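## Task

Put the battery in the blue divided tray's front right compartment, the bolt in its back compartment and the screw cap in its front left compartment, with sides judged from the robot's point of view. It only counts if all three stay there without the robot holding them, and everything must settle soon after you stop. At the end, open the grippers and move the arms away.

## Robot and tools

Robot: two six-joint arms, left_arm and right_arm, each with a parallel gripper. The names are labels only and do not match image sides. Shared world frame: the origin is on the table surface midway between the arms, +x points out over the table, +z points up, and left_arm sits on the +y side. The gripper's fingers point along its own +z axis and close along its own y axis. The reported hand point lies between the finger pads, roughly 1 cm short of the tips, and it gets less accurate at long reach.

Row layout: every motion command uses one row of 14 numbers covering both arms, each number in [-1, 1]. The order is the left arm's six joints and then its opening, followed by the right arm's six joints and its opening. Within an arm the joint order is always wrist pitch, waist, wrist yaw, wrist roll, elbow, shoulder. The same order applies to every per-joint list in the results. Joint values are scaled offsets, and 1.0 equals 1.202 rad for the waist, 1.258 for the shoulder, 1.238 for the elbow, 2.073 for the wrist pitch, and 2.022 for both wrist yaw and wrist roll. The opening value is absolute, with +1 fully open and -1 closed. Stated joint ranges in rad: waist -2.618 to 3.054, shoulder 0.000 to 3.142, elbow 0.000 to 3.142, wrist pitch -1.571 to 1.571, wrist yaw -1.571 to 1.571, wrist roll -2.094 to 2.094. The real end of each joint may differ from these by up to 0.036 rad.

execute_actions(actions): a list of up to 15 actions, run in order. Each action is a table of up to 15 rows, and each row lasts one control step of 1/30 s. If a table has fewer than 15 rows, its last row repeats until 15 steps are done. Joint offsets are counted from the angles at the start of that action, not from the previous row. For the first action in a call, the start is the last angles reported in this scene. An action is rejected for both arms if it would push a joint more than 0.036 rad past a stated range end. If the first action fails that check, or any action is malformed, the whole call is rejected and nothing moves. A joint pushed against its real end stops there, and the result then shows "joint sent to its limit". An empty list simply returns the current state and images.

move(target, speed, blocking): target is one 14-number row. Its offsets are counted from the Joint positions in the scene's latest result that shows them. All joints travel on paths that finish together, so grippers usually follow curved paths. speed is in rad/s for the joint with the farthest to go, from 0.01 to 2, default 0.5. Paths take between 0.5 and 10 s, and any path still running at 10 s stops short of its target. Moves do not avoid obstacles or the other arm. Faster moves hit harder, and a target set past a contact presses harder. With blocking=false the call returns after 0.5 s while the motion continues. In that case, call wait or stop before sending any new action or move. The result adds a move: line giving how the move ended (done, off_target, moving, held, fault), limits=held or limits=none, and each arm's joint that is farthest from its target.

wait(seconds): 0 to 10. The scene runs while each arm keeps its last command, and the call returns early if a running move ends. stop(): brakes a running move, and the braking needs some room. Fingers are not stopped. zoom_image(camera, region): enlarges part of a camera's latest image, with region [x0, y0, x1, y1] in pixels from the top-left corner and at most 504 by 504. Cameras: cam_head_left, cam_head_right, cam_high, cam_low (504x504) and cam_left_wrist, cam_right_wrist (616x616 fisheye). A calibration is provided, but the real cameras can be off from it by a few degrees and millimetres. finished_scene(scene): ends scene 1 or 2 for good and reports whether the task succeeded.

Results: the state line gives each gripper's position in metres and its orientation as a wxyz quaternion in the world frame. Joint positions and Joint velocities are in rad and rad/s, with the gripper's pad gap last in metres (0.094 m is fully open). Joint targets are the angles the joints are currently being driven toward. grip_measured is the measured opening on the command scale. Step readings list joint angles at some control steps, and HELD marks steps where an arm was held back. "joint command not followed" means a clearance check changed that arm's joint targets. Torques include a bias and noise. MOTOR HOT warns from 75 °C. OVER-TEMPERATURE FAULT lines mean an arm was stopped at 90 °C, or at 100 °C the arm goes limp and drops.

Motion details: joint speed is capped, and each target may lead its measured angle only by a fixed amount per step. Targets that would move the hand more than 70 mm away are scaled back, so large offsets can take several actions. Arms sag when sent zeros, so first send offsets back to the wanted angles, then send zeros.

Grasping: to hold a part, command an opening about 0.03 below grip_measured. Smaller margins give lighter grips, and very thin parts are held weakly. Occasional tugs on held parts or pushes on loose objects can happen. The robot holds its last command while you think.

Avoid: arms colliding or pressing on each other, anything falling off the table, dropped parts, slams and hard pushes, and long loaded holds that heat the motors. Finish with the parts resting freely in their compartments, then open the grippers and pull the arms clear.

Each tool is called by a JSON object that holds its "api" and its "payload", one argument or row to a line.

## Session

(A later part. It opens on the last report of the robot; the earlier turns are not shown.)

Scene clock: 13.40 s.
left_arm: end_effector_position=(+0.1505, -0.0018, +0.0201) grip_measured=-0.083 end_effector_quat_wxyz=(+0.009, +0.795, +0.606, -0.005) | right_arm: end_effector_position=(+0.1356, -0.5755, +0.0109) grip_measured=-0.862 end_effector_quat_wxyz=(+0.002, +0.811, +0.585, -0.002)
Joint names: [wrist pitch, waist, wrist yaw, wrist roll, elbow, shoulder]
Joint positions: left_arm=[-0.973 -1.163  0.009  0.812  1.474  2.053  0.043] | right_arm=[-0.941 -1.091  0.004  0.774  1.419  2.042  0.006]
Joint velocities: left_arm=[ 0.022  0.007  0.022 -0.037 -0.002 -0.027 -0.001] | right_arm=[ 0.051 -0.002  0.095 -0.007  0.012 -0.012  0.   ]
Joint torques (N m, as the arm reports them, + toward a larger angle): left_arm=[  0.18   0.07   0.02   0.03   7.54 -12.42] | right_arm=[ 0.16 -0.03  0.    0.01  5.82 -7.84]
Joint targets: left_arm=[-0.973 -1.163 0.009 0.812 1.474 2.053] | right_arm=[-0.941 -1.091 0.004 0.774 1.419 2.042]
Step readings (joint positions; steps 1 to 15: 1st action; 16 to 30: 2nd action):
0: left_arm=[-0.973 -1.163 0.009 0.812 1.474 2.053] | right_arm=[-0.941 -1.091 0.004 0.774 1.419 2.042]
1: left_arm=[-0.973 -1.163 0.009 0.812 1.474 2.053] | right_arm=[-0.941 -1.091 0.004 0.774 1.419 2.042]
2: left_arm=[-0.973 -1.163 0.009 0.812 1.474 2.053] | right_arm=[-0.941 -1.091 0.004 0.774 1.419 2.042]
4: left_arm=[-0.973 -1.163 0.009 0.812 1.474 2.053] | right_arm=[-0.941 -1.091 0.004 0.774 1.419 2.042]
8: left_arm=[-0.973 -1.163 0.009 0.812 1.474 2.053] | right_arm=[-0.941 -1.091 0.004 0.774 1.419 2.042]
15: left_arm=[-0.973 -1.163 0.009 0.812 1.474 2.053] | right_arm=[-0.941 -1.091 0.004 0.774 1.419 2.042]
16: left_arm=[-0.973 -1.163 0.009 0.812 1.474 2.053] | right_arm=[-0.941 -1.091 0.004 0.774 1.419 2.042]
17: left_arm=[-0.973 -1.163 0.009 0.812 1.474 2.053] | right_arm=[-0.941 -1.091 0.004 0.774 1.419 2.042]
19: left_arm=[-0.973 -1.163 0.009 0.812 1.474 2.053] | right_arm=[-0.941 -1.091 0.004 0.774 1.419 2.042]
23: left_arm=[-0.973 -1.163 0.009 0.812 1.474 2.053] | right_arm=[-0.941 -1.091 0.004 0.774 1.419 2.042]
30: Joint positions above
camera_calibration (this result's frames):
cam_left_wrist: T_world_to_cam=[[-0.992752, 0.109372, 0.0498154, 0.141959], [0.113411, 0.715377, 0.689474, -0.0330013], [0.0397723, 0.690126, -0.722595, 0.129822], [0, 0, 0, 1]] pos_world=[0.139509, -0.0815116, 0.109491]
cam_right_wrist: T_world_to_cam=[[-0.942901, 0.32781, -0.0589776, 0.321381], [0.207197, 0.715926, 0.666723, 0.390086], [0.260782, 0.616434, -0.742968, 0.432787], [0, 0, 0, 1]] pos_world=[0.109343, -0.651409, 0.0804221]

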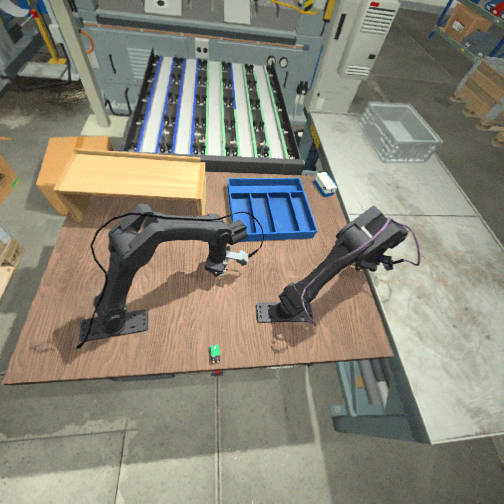

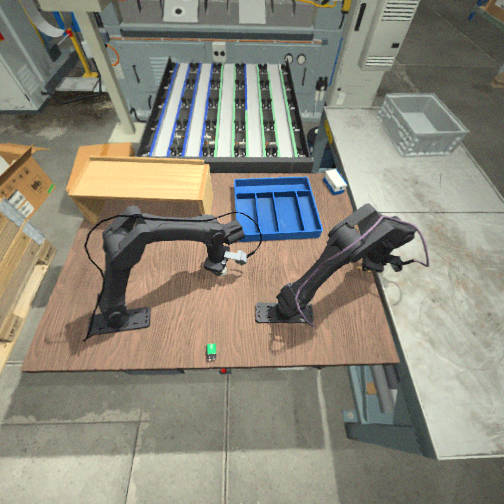

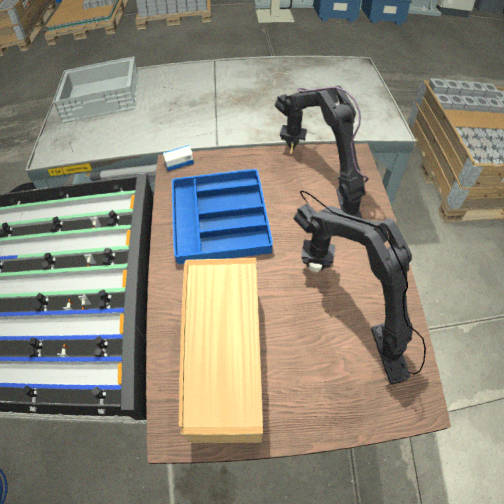

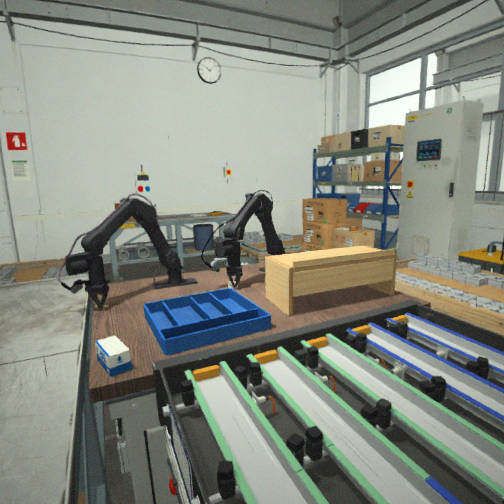

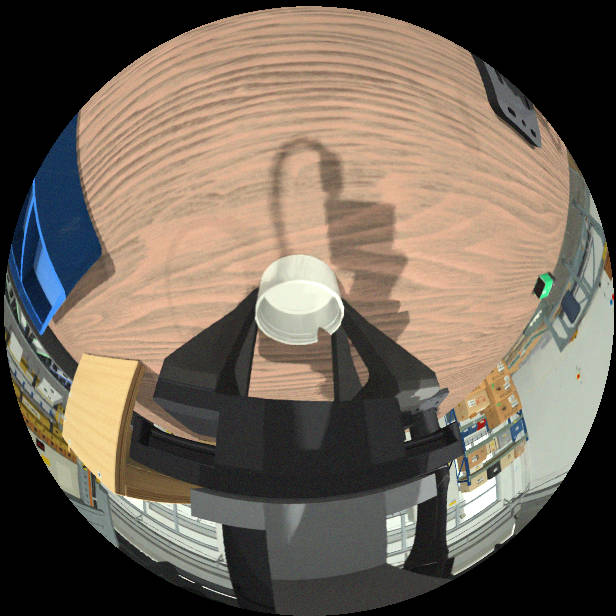

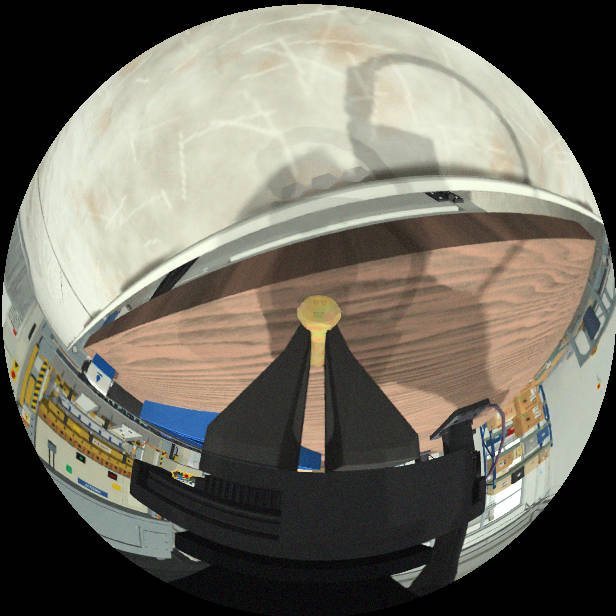

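{"api": "move", "payload": {
  "target": [-0.158,0.09,0,0,0.36,-0.082,-0.12,-0.173,0.325,0,0.39,0.405,-0.113,-0.9],
  "speed": 0.5
}}

Scene clock: 17.43 s.
left_arm: end_effector_position=(+0.2074, -0.0123, +0.1651) grip_measured=-0.093 end_effector_quat_wxyz=(+0.113, +0.759, +0.641, -0.011) | right_arm: end_effector_position=(+0.2840, -0.5183, +0.1768) grip_measured=-0.863 end_effector_quat_wxyz=(+0.114, +0.904, +0.410, +0.048)
Joint names: [wrist pitch, waist, wrist yaw, wrist roll, elbow, shoulder]
Joint positions: left_arm=[-1.282 -1.061  0.009  0.812  1.902  1.964  0.043] | right_arm=[-1.289 -0.704  0.003  1.558  1.893  1.927  0.006]
Joint velocities: left_arm=[ 0.037 -0.007 -0.007 -0.007  0.007 -0.007  0.001] | right_arm=[-0.051  0.007 -0.007 -0.037 -0.012  0.017  0.001]
Joint torques (N m, as the arm reports them, + toward a larger angle): left_arm=[  0.43   0.43   0.02   0.03   9.95 -13.83] | right_arm=[ 0.52  0.25 -0.01  0.01  8.75 -9.44]
Joint targets: left_arm=[-1.300 -1.055 0.009 0.812 1.919 1.950] | right_arm=[-1.300 -0.701 0.004 1.562 1.920 1.900]
move: off_target (right_arm); limits=none; left_arm: farthest joint: the wrist pitch, 0.019 radians from its target (0.328 radians at the start); right_arm: farthest joint: the elbow, 0.028 radians from its target (0.502 radians at the start)
camera_calibration (this result's frames):
cam_left_wrist: T_world_to_cam=[[-0.997006, 0.00558069, -0.0771269, 0.212907], [-0.03868, 0.827659, 0.559896, -0.077597], [0.0669594, 0.561203, -0.824965, 0.2492], [0, 0, 0, 1]] pos_world=[0.192582, -0.0768162, 0.265448]
cam_right_wrist: T_world_to_cam=[[-0.709306, 0.637708, -0.300356, 0.589295], [0.346339, 0.686402, 0.639454, 0.157839], [0.613949, 0.349543, -0.707733, 0.237166], [0, 0, 0, 1]] pos_world=[0.217717, -0.567039, 0.243917]

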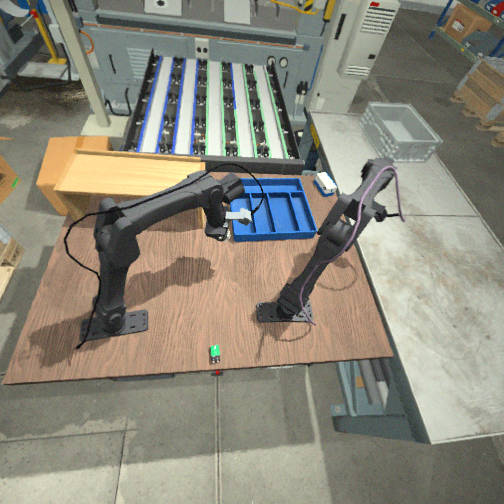

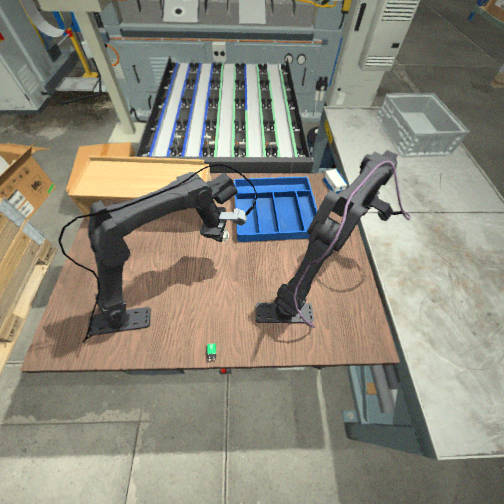

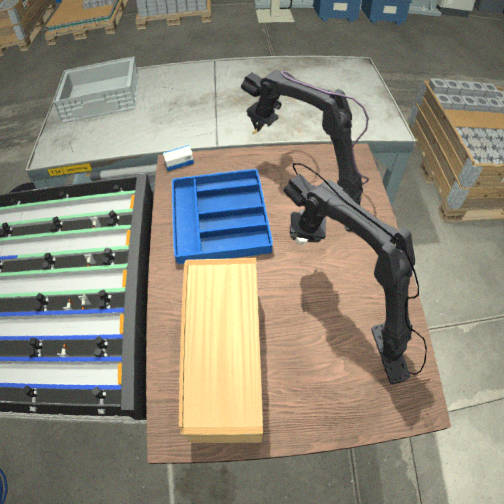

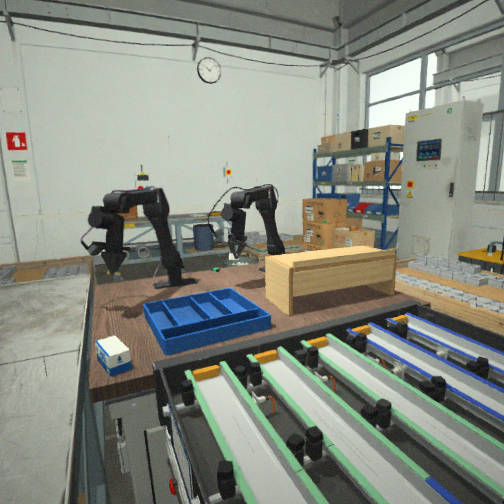

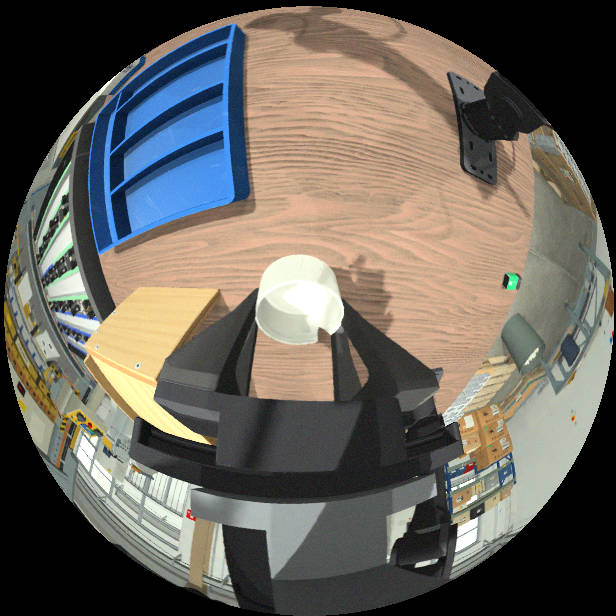

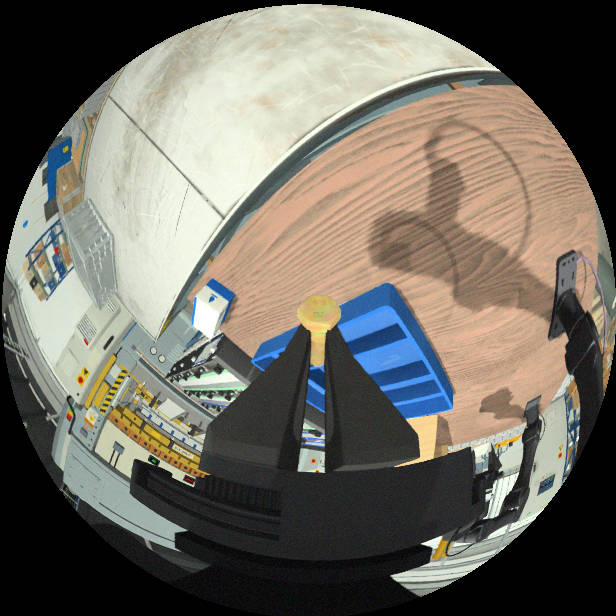

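{"api": "zoom_image", "payload": {
  "camera": "cam_left_wrist",
  "region": [70, 10, 330, 270]
}}

Region (70, 10, 330, 270) of cam_left_wrist's 616x616 image, scaled by 1.938, with more detail than that image has.

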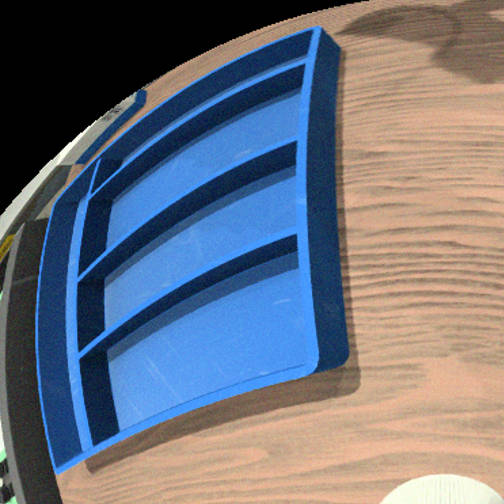

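{"api": "move", "payload": {
  "target": [0.199,0.096,0,0,0.257,0.34,-0.12,0.216,0.497,0,0,0.256,0.384,-0.9],
  "speed": 0.4
}}

Scene clock: 20.37 s.
left_arm: end_effector_position=(+0.3536, -0.0988, +0.1007) grip_measured=-0.093 end_effector_quat_wxyz=(+0.257, +0.703, +0.663, -0.005) | right_arm: end_effector_position=(+0.5489, -0.3111, +0.0665) grip_measured=-0.862 end_effector_quat_wxyz=(+0.172, +0.727, +0.648, +0.150)
Joint names: [wrist pitch, waist, wrist yaw, wrist roll, elbow, shoulder]
Joint positions: left_arm=[-0.87  -0.951  0.009  0.812  2.197  2.377  0.043] | right_arm=[-0.858 -0.1   -0.001  1.559  2.174  2.426  0.006]
Joint velocities: left_arm=[-0.007  0.007  0.022 -0.022 -0.012 -0.022  0.001] | right_arm=[-0.007 -0.017  0.022  0.022  0.012  0.012  0.001]
Joint torques (N m, as the arm reports them, + toward a larger angle): left_arm=[  1.18   0.43   0.07   0.03  10.88 -15.44] | right_arm=[  1.09  -0.92   0.04  -0.01  10.19 -12.18]
Joint targets: left_arm=[-0.869 -0.946 0.009 0.812 2.221 2.392] | right_arm=[-0.841 -0.106 0.003 1.558 2.210 2.410]
move: off_target (left_arm, right_arm); limits=none; left_arm: farthest joint: the elbow, 0.023 radians from its target (0.318 radians at the start); right_arm: farthest joint: the elbow, 0.036 radians from its target (0.317 radians at the start)
camera_calibration (this result's frames):
cam_left_wrist: T_world_to_cam=[[-0.95848, -0.139525, -0.248693, 0.343539], [-0.220905, 0.914798, 0.338149, 0.131056], [0.180324, 0.379047, -0.907638, 0.1851], [0, 0, 0, 1]] pos_world=[0.324848, -0.142119, 0.209123]
cam_right_wrist: T_world_to_cam=[[-0.861087, 0.111537, -0.496072, 0.544535], [-0.236605, 0.775675, 0.585104, 0.345741], [0.450052, 0.621199, -0.641533, 0.0941066], [0, 0, 0, 1]] pos_world=[0.508344, -0.387377, 0.128207]

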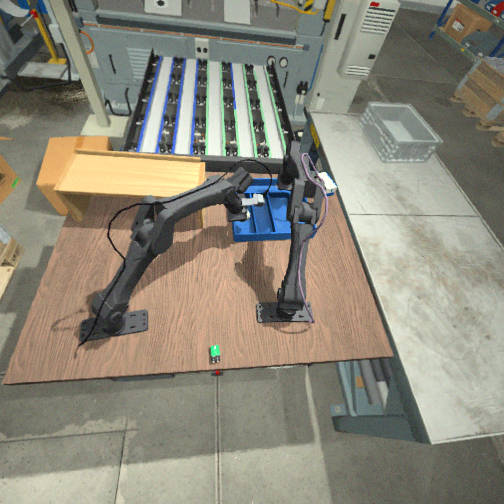

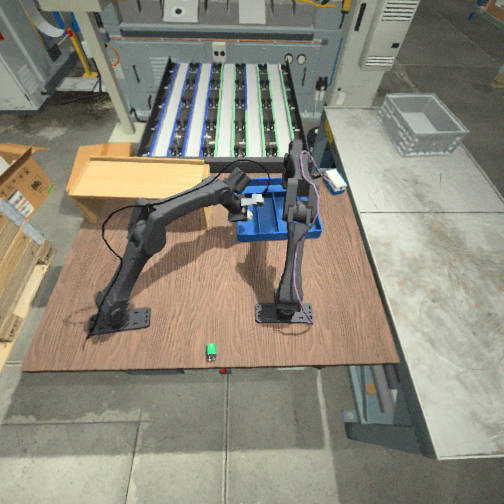

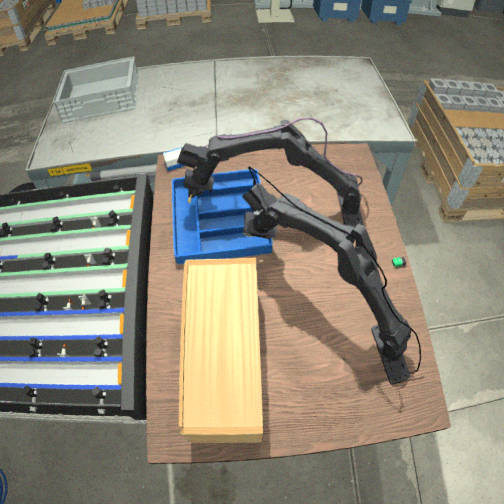

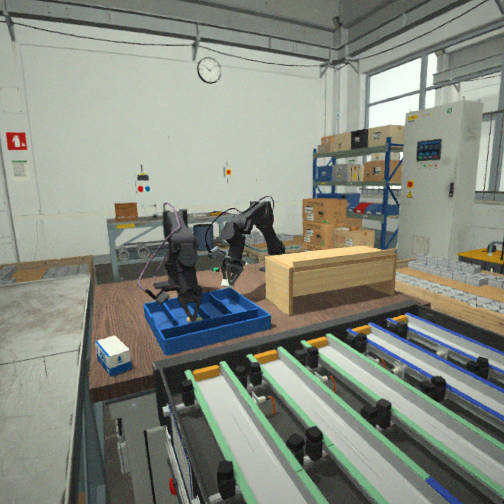

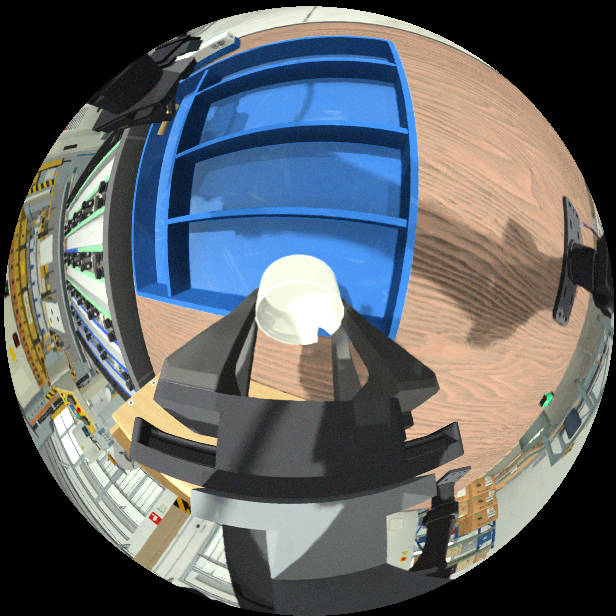

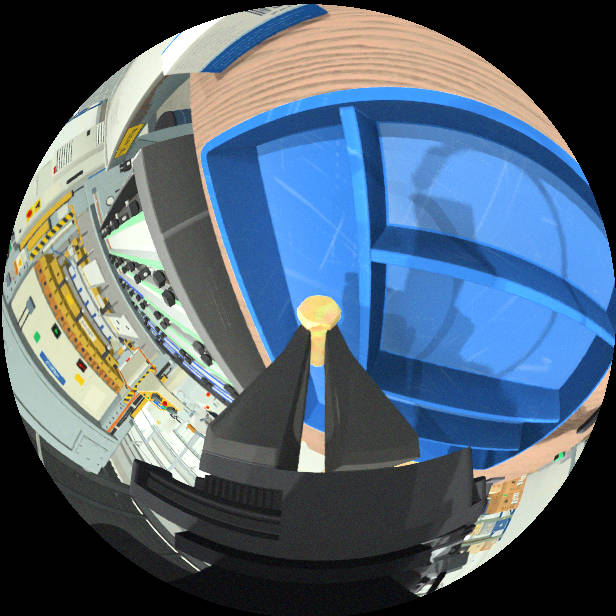

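{"api": "zoom_image", "payload": {
  "camera": "cam_right_wrist",
  "region": [180, 80, 480, 380]
}}

{"api": "zoom_image", "payload": {
  "camera": "cam_left_wrist",
  "region": [110, 120, 450, 420]
}}

Region (180, 80, 480, 380) of cam_right_wrist's 616x616 image, scaled by 1.680, with more detail than that image has.

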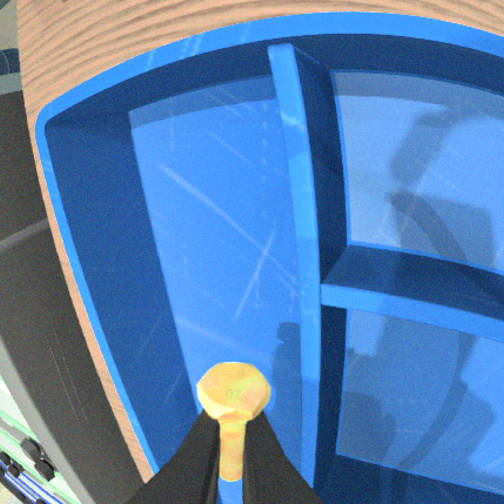

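Region (110, 120, 450, 420) of cam_left_wrist's 616x616 image, scaled by 1.482, with more detail than that image has; it fills the top 445 rows of this view, and the rest is white.

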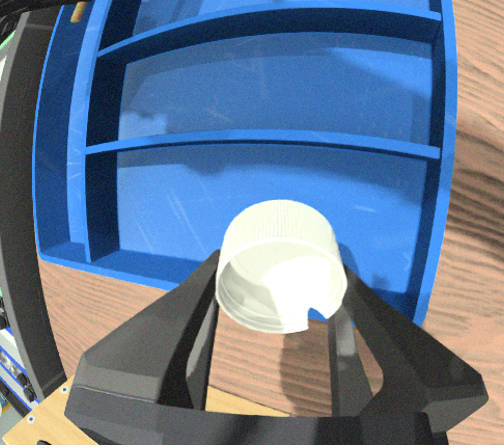

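{"api": "move", "payload": {
  "target": [0.042,0,0,0,-0.018,0.098,-0.12,0.056,0,0,0,0.079,0.075,-0.9],
  "speed": 0.12
}}

Scene clock: 23.30 s.
left_arm: end_effector_position=(+0.3620, -0.1076, +0.0477) grip_measured=-0.093 end_effector_quat_wxyz=(+0.244, +0.705, +0.666, -0.005) | right_arm: end_effector_position=(+0.5778, -0.3200, +0.0432) grip_measured=-0.862 end_effector_quat_wxyz=(+0.197, +0.724, +0.640, +0.167)
Joint names: [wrist pitch, waist, wrist yaw, wrist roll, elbow, shoulder]
Joint positions: left_arm=[-0.784 -0.951  0.009  0.812  2.189  2.483  0.043] | right_arm=[-0.759 -0.107  0.005  1.559  2.239  2.528  0.006]
Joint velocities: left_arm=[-0.051 -0.007 -0.022  0.037  0.007  0.002 -0.001] | right_arm=[-0.022 -0.007  0.022  0.007  0.002  0.002 -0.001]
Joint torques (N m, as the arm reports them, + toward a larger angle): left_arm=[  1.09   0.     0.03   0.05   7.67 -15.77] | right_arm=[  1.28   0.59  -0.06   0.     9.9  -12.23]
Joint targets: left_arm=[-0.783 -0.951 0.009 0.812 2.175 2.501] | right_arm=[-0.742 -0.100 -0.001 1.559 2.272 2.520]
move: off_target (right_arm); limits=none; left_arm: farthest joint: the shoulder, 0.018 radians from its target (0.123 radians at the start); right_arm: farthest joint: the elbow, 0.033 radians from its target (0.098 radians at the start)
camera_calibration (this result's frames):
cam_left_wrist: T_world_to_cam=[[-0.963086, -0.134647, -0.233099, 0.338566], [-0.214223, 0.907722, 0.360761, 0.154677], [0.163014, 0.39738, -0.903059, 0.146813], [0, 0, 0, 1]] pos_world=[0.335271, -0.153158, 0.155699]
cam_right_wrist: T_world_to_cam=[[-0.828339, 0.112796, -0.548755, 0.542677], [-0.263839, 0.785551, 0.559731, 0.39313], [0.494211, 0.60843, -0.620942, 0.0412641], [0, 0, 0, 1]] pos_world=[0.53285, -0.395141, 0.103372]

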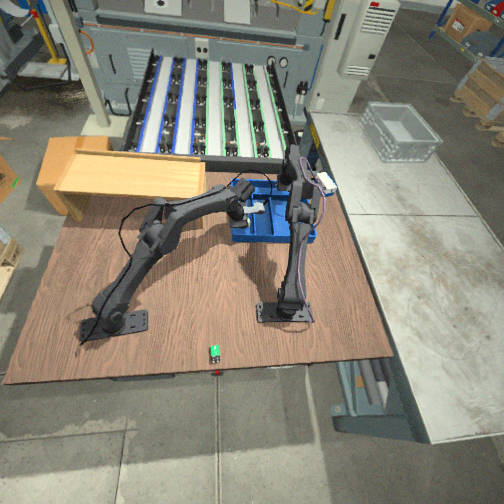

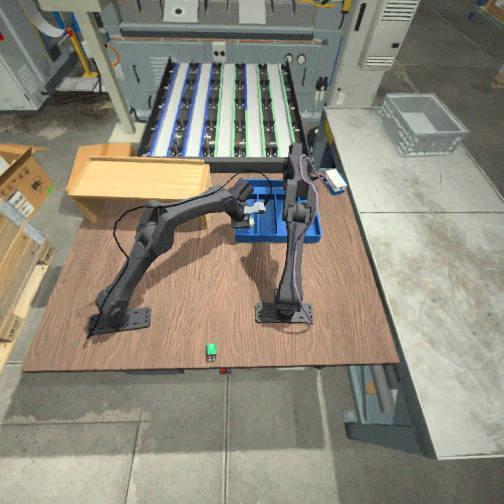

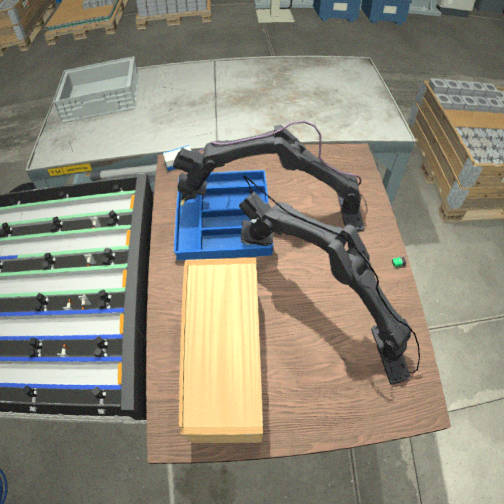

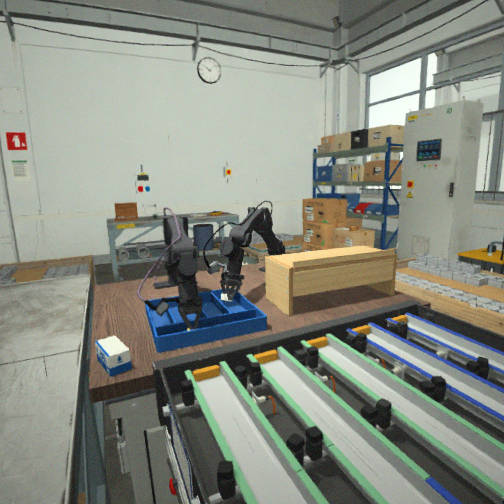

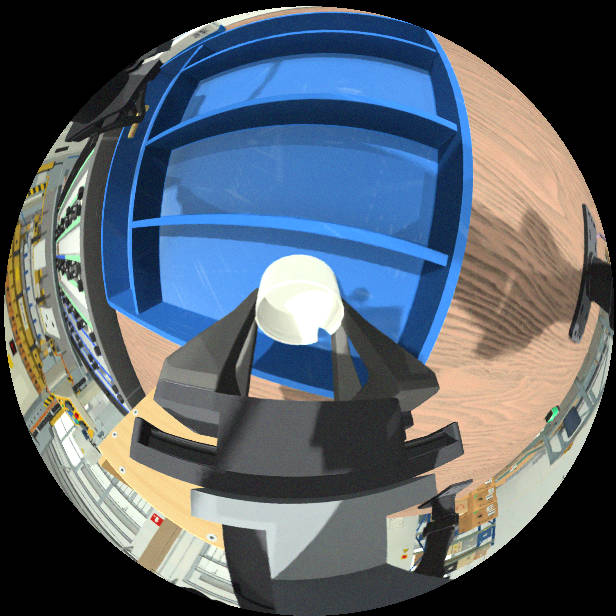

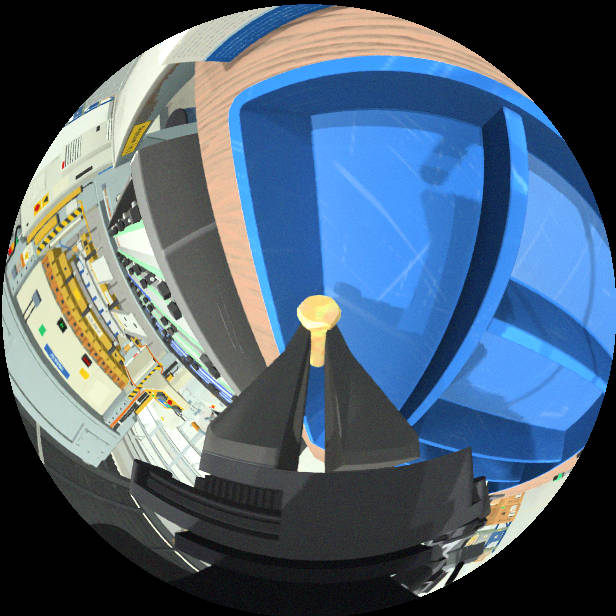

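{"api": "move", "payload": {
  "target": [0.002,0,0,0,-0.011,0.029,-0.12,0.008,0.004,0,0,0.026,-0.006,-0.6],
  "speed": 0.06
}}

Scene clock: 24.63 s.
left_arm: end_effector_position=(+0.3625, -0.1082, +0.0395) grip_measured=-0.093 end_effector_quat_wxyz=(+0.241, +0.706, +0.666, -0.005) | right_arm: end_effector_position=(+0.5782, -0.3200, +0.0434) grip_measured=-0.603 end_effector_quat_wxyz=(+0.198, +0.724, +0.639, +0.168)
Joint names: [wrist pitch, waist, wrist yaw, wrist roll, elbow, shoulder]
Joint positions: left_arm=[-0.775 -0.951  0.009  0.812  2.189  2.499  0.043] | right_arm=[-0.758 -0.107  0.004  1.559  2.239  2.528  0.019]
Joint velocities: left_arm=[-0.037 -0.007  0.095  0.022  0.002  0.012  0.   ] | right_arm=[-0.066 -0.007 -0.007  0.037  0.002 -0.002  0.001]
Joint torques (N m, as the arm reports them, + toward a larger angle): left_arm=[  0.99   0.07  -0.01   0.05   7.66 -15.73] | right_arm=[  1.24   0.41  -0.01   0.     9.86 -12.22]
Joint targets: left_arm=[-0.780 -0.951 0.009 0.812 2.175 2.519] | right_arm=[-0.743 -0.102 0.004 1.559 2.271 2.520]
move: off_target (left_arm, right_arm); limits=none; left_arm: farthest joint: the shoulder, 0.021 radians from its target (0.037 radians at the start); right_arm: farthest joint: the elbow, 0.032 radians from its target (0.032 radians at the start)
camera_calibration (this result's frames):
cam_left_wrist: T_world_to_cam=[[-0.964176, -0.133493, -0.229226, 0.337475], [-0.21251, 0.905907, 0.366295, 0.157249], [0.15876, 0.401885, -0.901822, 0.141532], [0, 0, 0, 1]] pos_world=[0.336333, -0.154282, 0.147396]
cam_right_wrist: T_world_to_cam=[[-0.827453, 0.113083, -0.550031, 0.54269], [-0.264616, 0.785413, 0.559557, 0.393506], [0.495278, 0.608554, -0.619969, 0.0405823], [0, 0, 0, 1]] pos_world=[0.533079, -0.39513, 0.103467]

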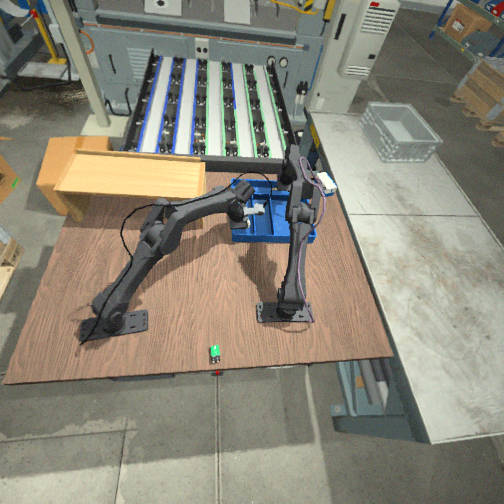

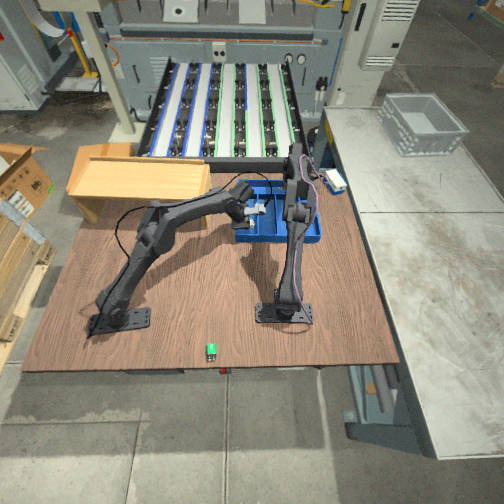

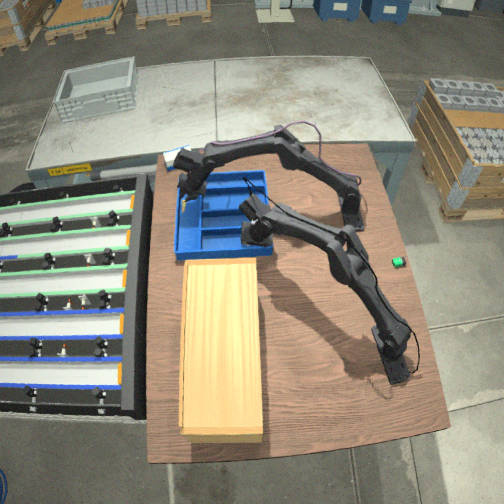

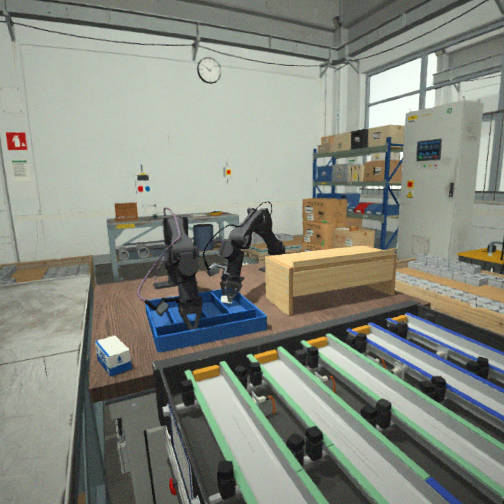

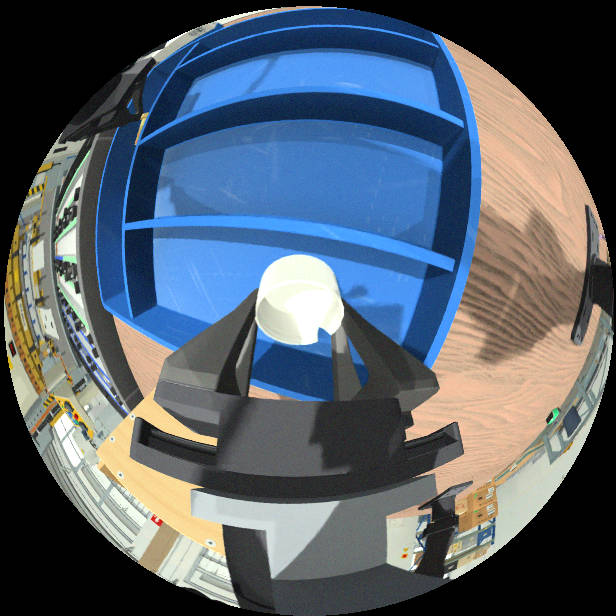

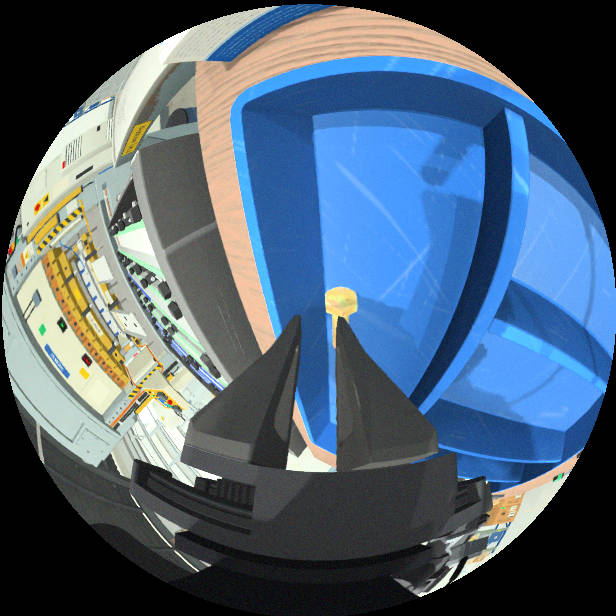

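{"api": "execute_actions", "payload": {
  "actions": [
    [[0,0,0,0,0,0,0.15,-0.02,0,0,0,0.02,-0.03,-0.6],[0,0,0,0,0,0,0.15,-0.04,0,0,0,0.02,-0.06,-0.6],[0,0,0,0,0,0,0.15,-0.06,0,0,0,0.02,-0.09,-0.6]]
  ]
}}

{"api": "move", "payload": {
  "target": [-0.22,0,0,0,-0.06,-0.36,0.15,-0.2,0,0,0,-0.06,-0.3,-0.6],
  "speed": 0.35
}}

Scene clock: 27.17 s.
left_arm: end_effector_position=(+0.3637, -0.1094, +0.0404) grip_measured=+0.149 end_effector_quat_wxyz=(+0.244, +0.705, +0.666, -0.005) | right_arm: end_effector_position=(+0.5609, -0.3177, +0.0875) grip_measured=-0.603 end_effector_quat_wxyz=(+0.195, +0.724, +0.640, +0.166)
Joint names: [wrist pitch, waist, wrist yaw, wrist roll, elbow, shoulder]
Joint positions: left_arm=[-0.767 -0.951  0.009  0.812  2.189  2.499  0.054] | right_arm=[-0.862 -0.107  0.004  1.559  2.239  2.43   0.019]
Joint velocities: left_arm=[-0.022 -0.002 -0.007 -0.007 -0.017 -0.002 -0.   ] | right_arm=[-0.154  0.007 -0.037  0.022 -0.002  0.002 -0.   ]
Joint torques (N m, as the arm reports them, + toward a larger angle): left_arm=[  0.98   0.06   0.03   0.01   9.   -17.67] | right_arm=[  1.05  -0.03  -0.01   0.     9.32 -12.43]
Joint targets: left_arm=[-0.775 -0.951 0.009 0.812 2.189 2.499] | right_arm=[-0.882 -0.107 0.004 1.559 2.264 2.414]
Step readings (joint positions):
0: left_arm=[-0.775 -0.951 0.009 0.812 2.189 2.499] | right_arm=[-0.758 -0.107 0.004 1.559 2.239 2.528]
1: left_arm=[-0.774 -0.951 0.009 0.812 2.189 2.499] | right_arm=[-0.760 -0.107 0.004 1.559 2.239 2.528]
2: left_arm=[-0.769 -0.951 0.009 0.812 2.189 2.499] | right_arm=[-0.769 -0.107 0.004 1.559 2.239 2.525]
4: left_arm=[-0.768 -0.951 0.009 0.812 2.189 2.499] | right_arm=[-0.811 -0.107 0.004 1.559 2.239 2.509]
8: left_arm=[-0.767 -0.951 0.009 0.812 2.189 2.499] | right_arm=[-0.852 -0.107 0.004 1.559 2.239 2.457]
15: Joint positions above
camera_calibration (this result's frames):
cam_left_wrist: T_world_to_cam=[[-0.962964, -0.134777, -0.233529, 0.338218], [-0.214412, 0.907922, 0.360146, 0.159431], [0.163487, 0.396879, -0.903194, 0.140431], [0, 0, 0, 1]] pos_world=[0.336917, -0.154901, 0.148402]
cam_right_wrist: T_world_to_cam=[[-0.831382, 0.113613, -0.543964, 0.5542], [-0.260588, 0.784869, 0.562205, 0.359793], [0.490814, 0.609157, -0.622919, 0.0779762], [0, 0, 0, 1]] pos_world=[0.516237, -0.392855, 0.14776]

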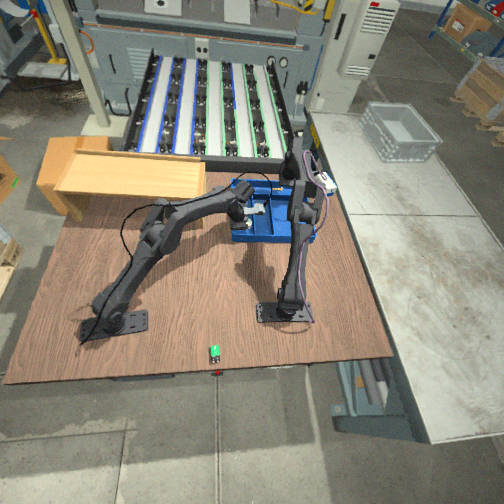

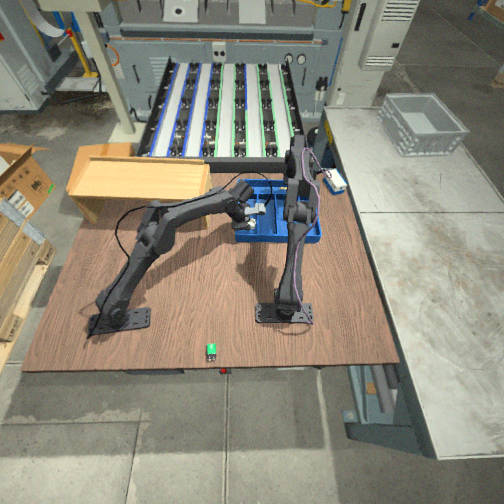

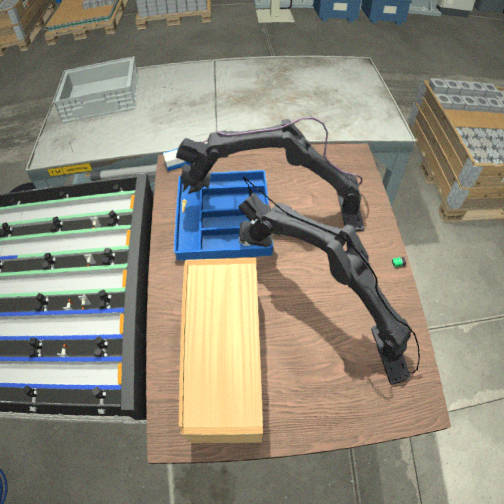

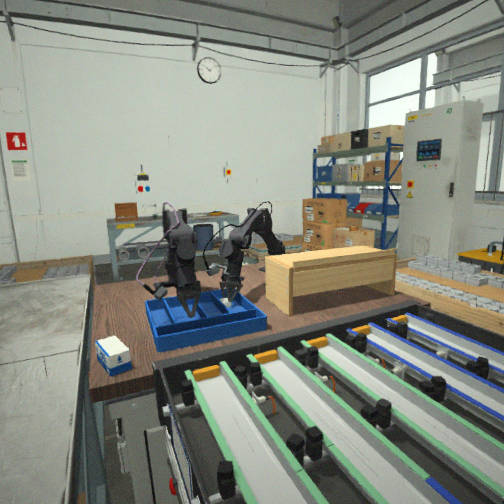

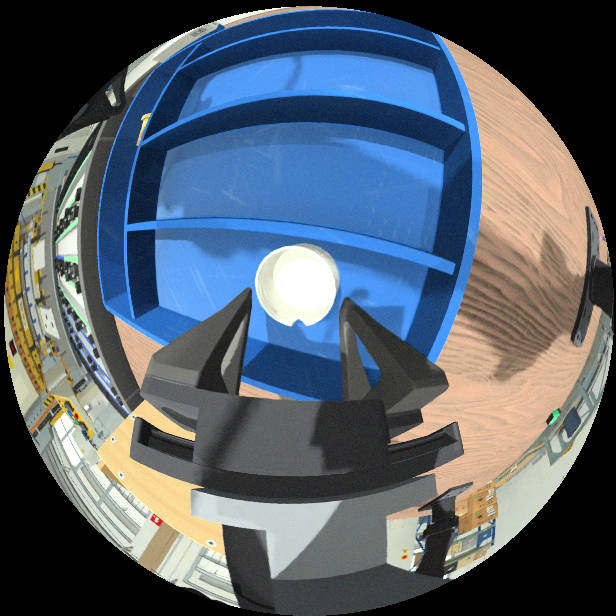

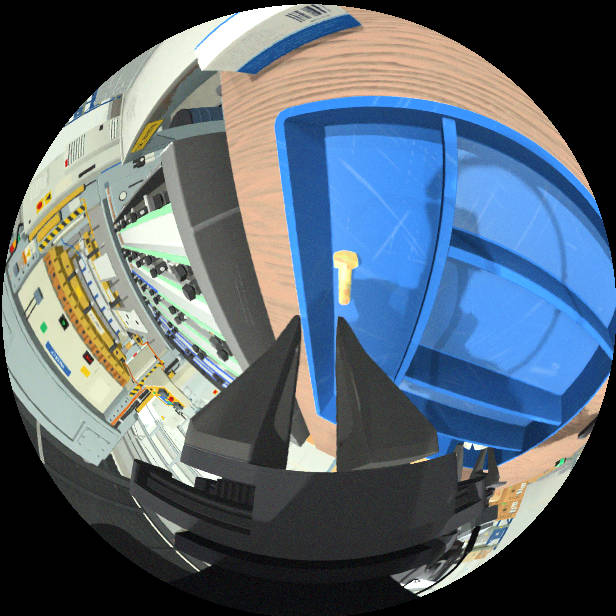

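Scene clock: 29.17 s.
left_arm: end_effector_position=(+0.2875, -0.0287, +0.2072) grip_measured=+0.149 end_effector_quat_wxyz=(+0.222, +0.709, +0.669, -0.005) | right_arm: end_effector_position=(+0.4503, -0.3027, +0.2056) grip_measured=-0.603 end_effector_quat_wxyz=(+0.154, +0.734, +0.649, +0.130)
Joint names: [wrist pitch, waist, wrist yaw, wrist roll, elbow, shoulder]
Joint positions: left_arm=[-1.2   -0.951  0.009  0.812  2.131  2.053  0.054] | right_arm=[-1.266 -0.107  0.004  1.559  2.176  2.075  0.019]
Joint velocities: left_arm=[-0.066  0.012 -0.007  0.037 -0.007 -0.012 -0.002] | right_arm=[-0.066 -0.017  0.037 -0.007 -0.002 -0.012 -0.   ]
Joint torques (N m, as the arm reports them, + toward a larger angle): left_arm=[  0.78   0.13   0.02   0.09   7.11 -13.99] | right_arm=[ 0.77 -0.03 -0.01  0.    5.56 -9.77]
Joint targets: left_arm=[-1.223 -0.951 0.009 0.812 2.114 2.046] | right_arm=[-1.277 -0.107 0.004 1.559 2.165 2.053]
move: off_target (left_arm, right_arm); limits=none; left_arm: farthest joint: the wrist pitch, 0.023 radians from its target (0.456 radians at the start); right_arm: farthest joint: the shoulder, 0.023 radians from its target (0.377 radians at the start)
camera_calibration (this result's frames):
cam_left_wrist: T_world_to_cam=[[-0.969896, -0.127435, -0.207516, 0.311503], [-0.202517, 0.895324, 0.396714, -0.00162741], [0.135239, 0.426796, -0.894179, 0.278684], [0, 0, 0, 1]] pos_world=[0.264107, -0.0777878, 0.314481]
cam_right_wrist: T_world_to_cam=[[-0.886658, 0.121082, -0.446293, 0.531913], [-0.195744, 0.776107, 0.599451, 0.21331], [0.418954, 0.618867, -0.66444, 0.240589], [0, 0, 0, 1]] pos_world=[0.412583, -0.378849, 0.269377]

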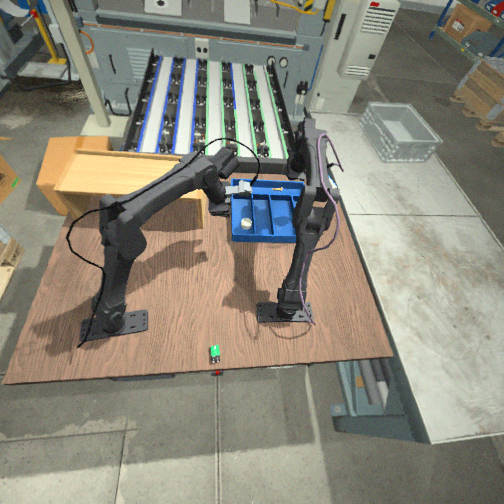

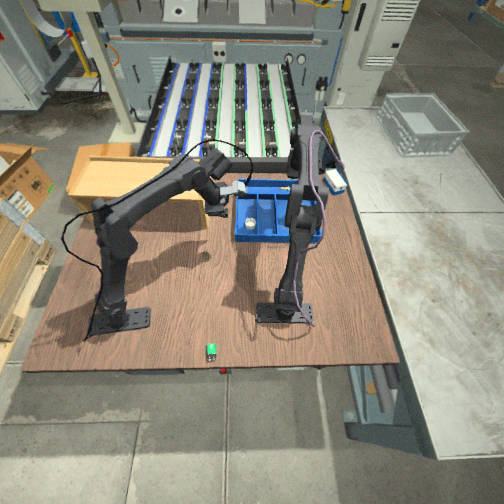

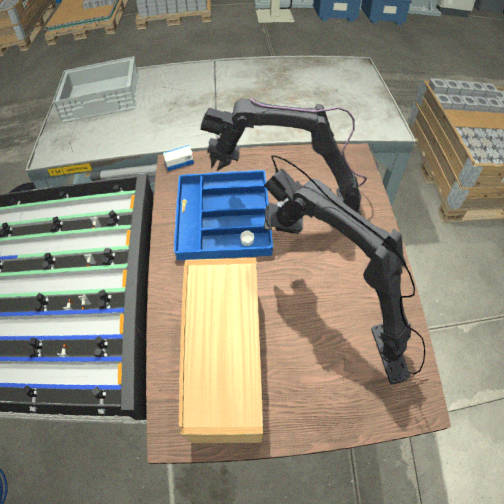

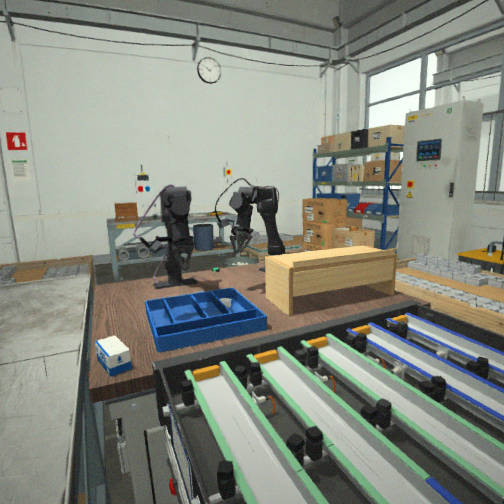

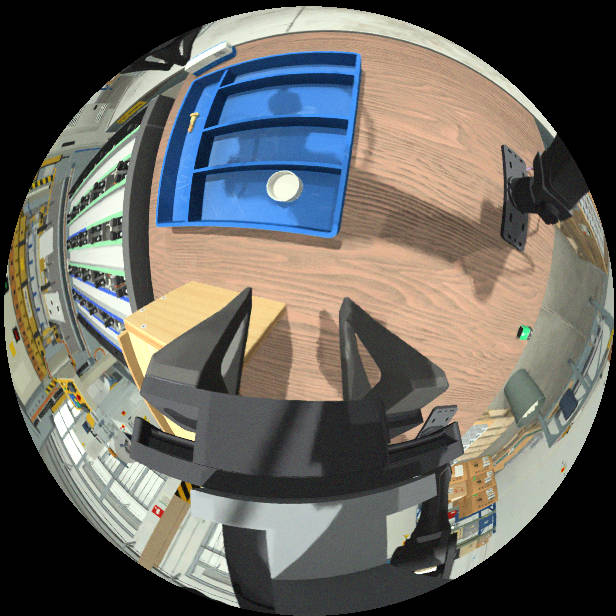

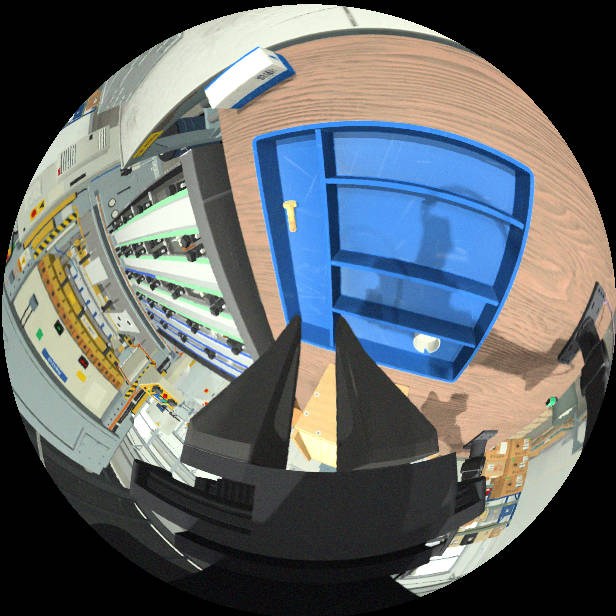

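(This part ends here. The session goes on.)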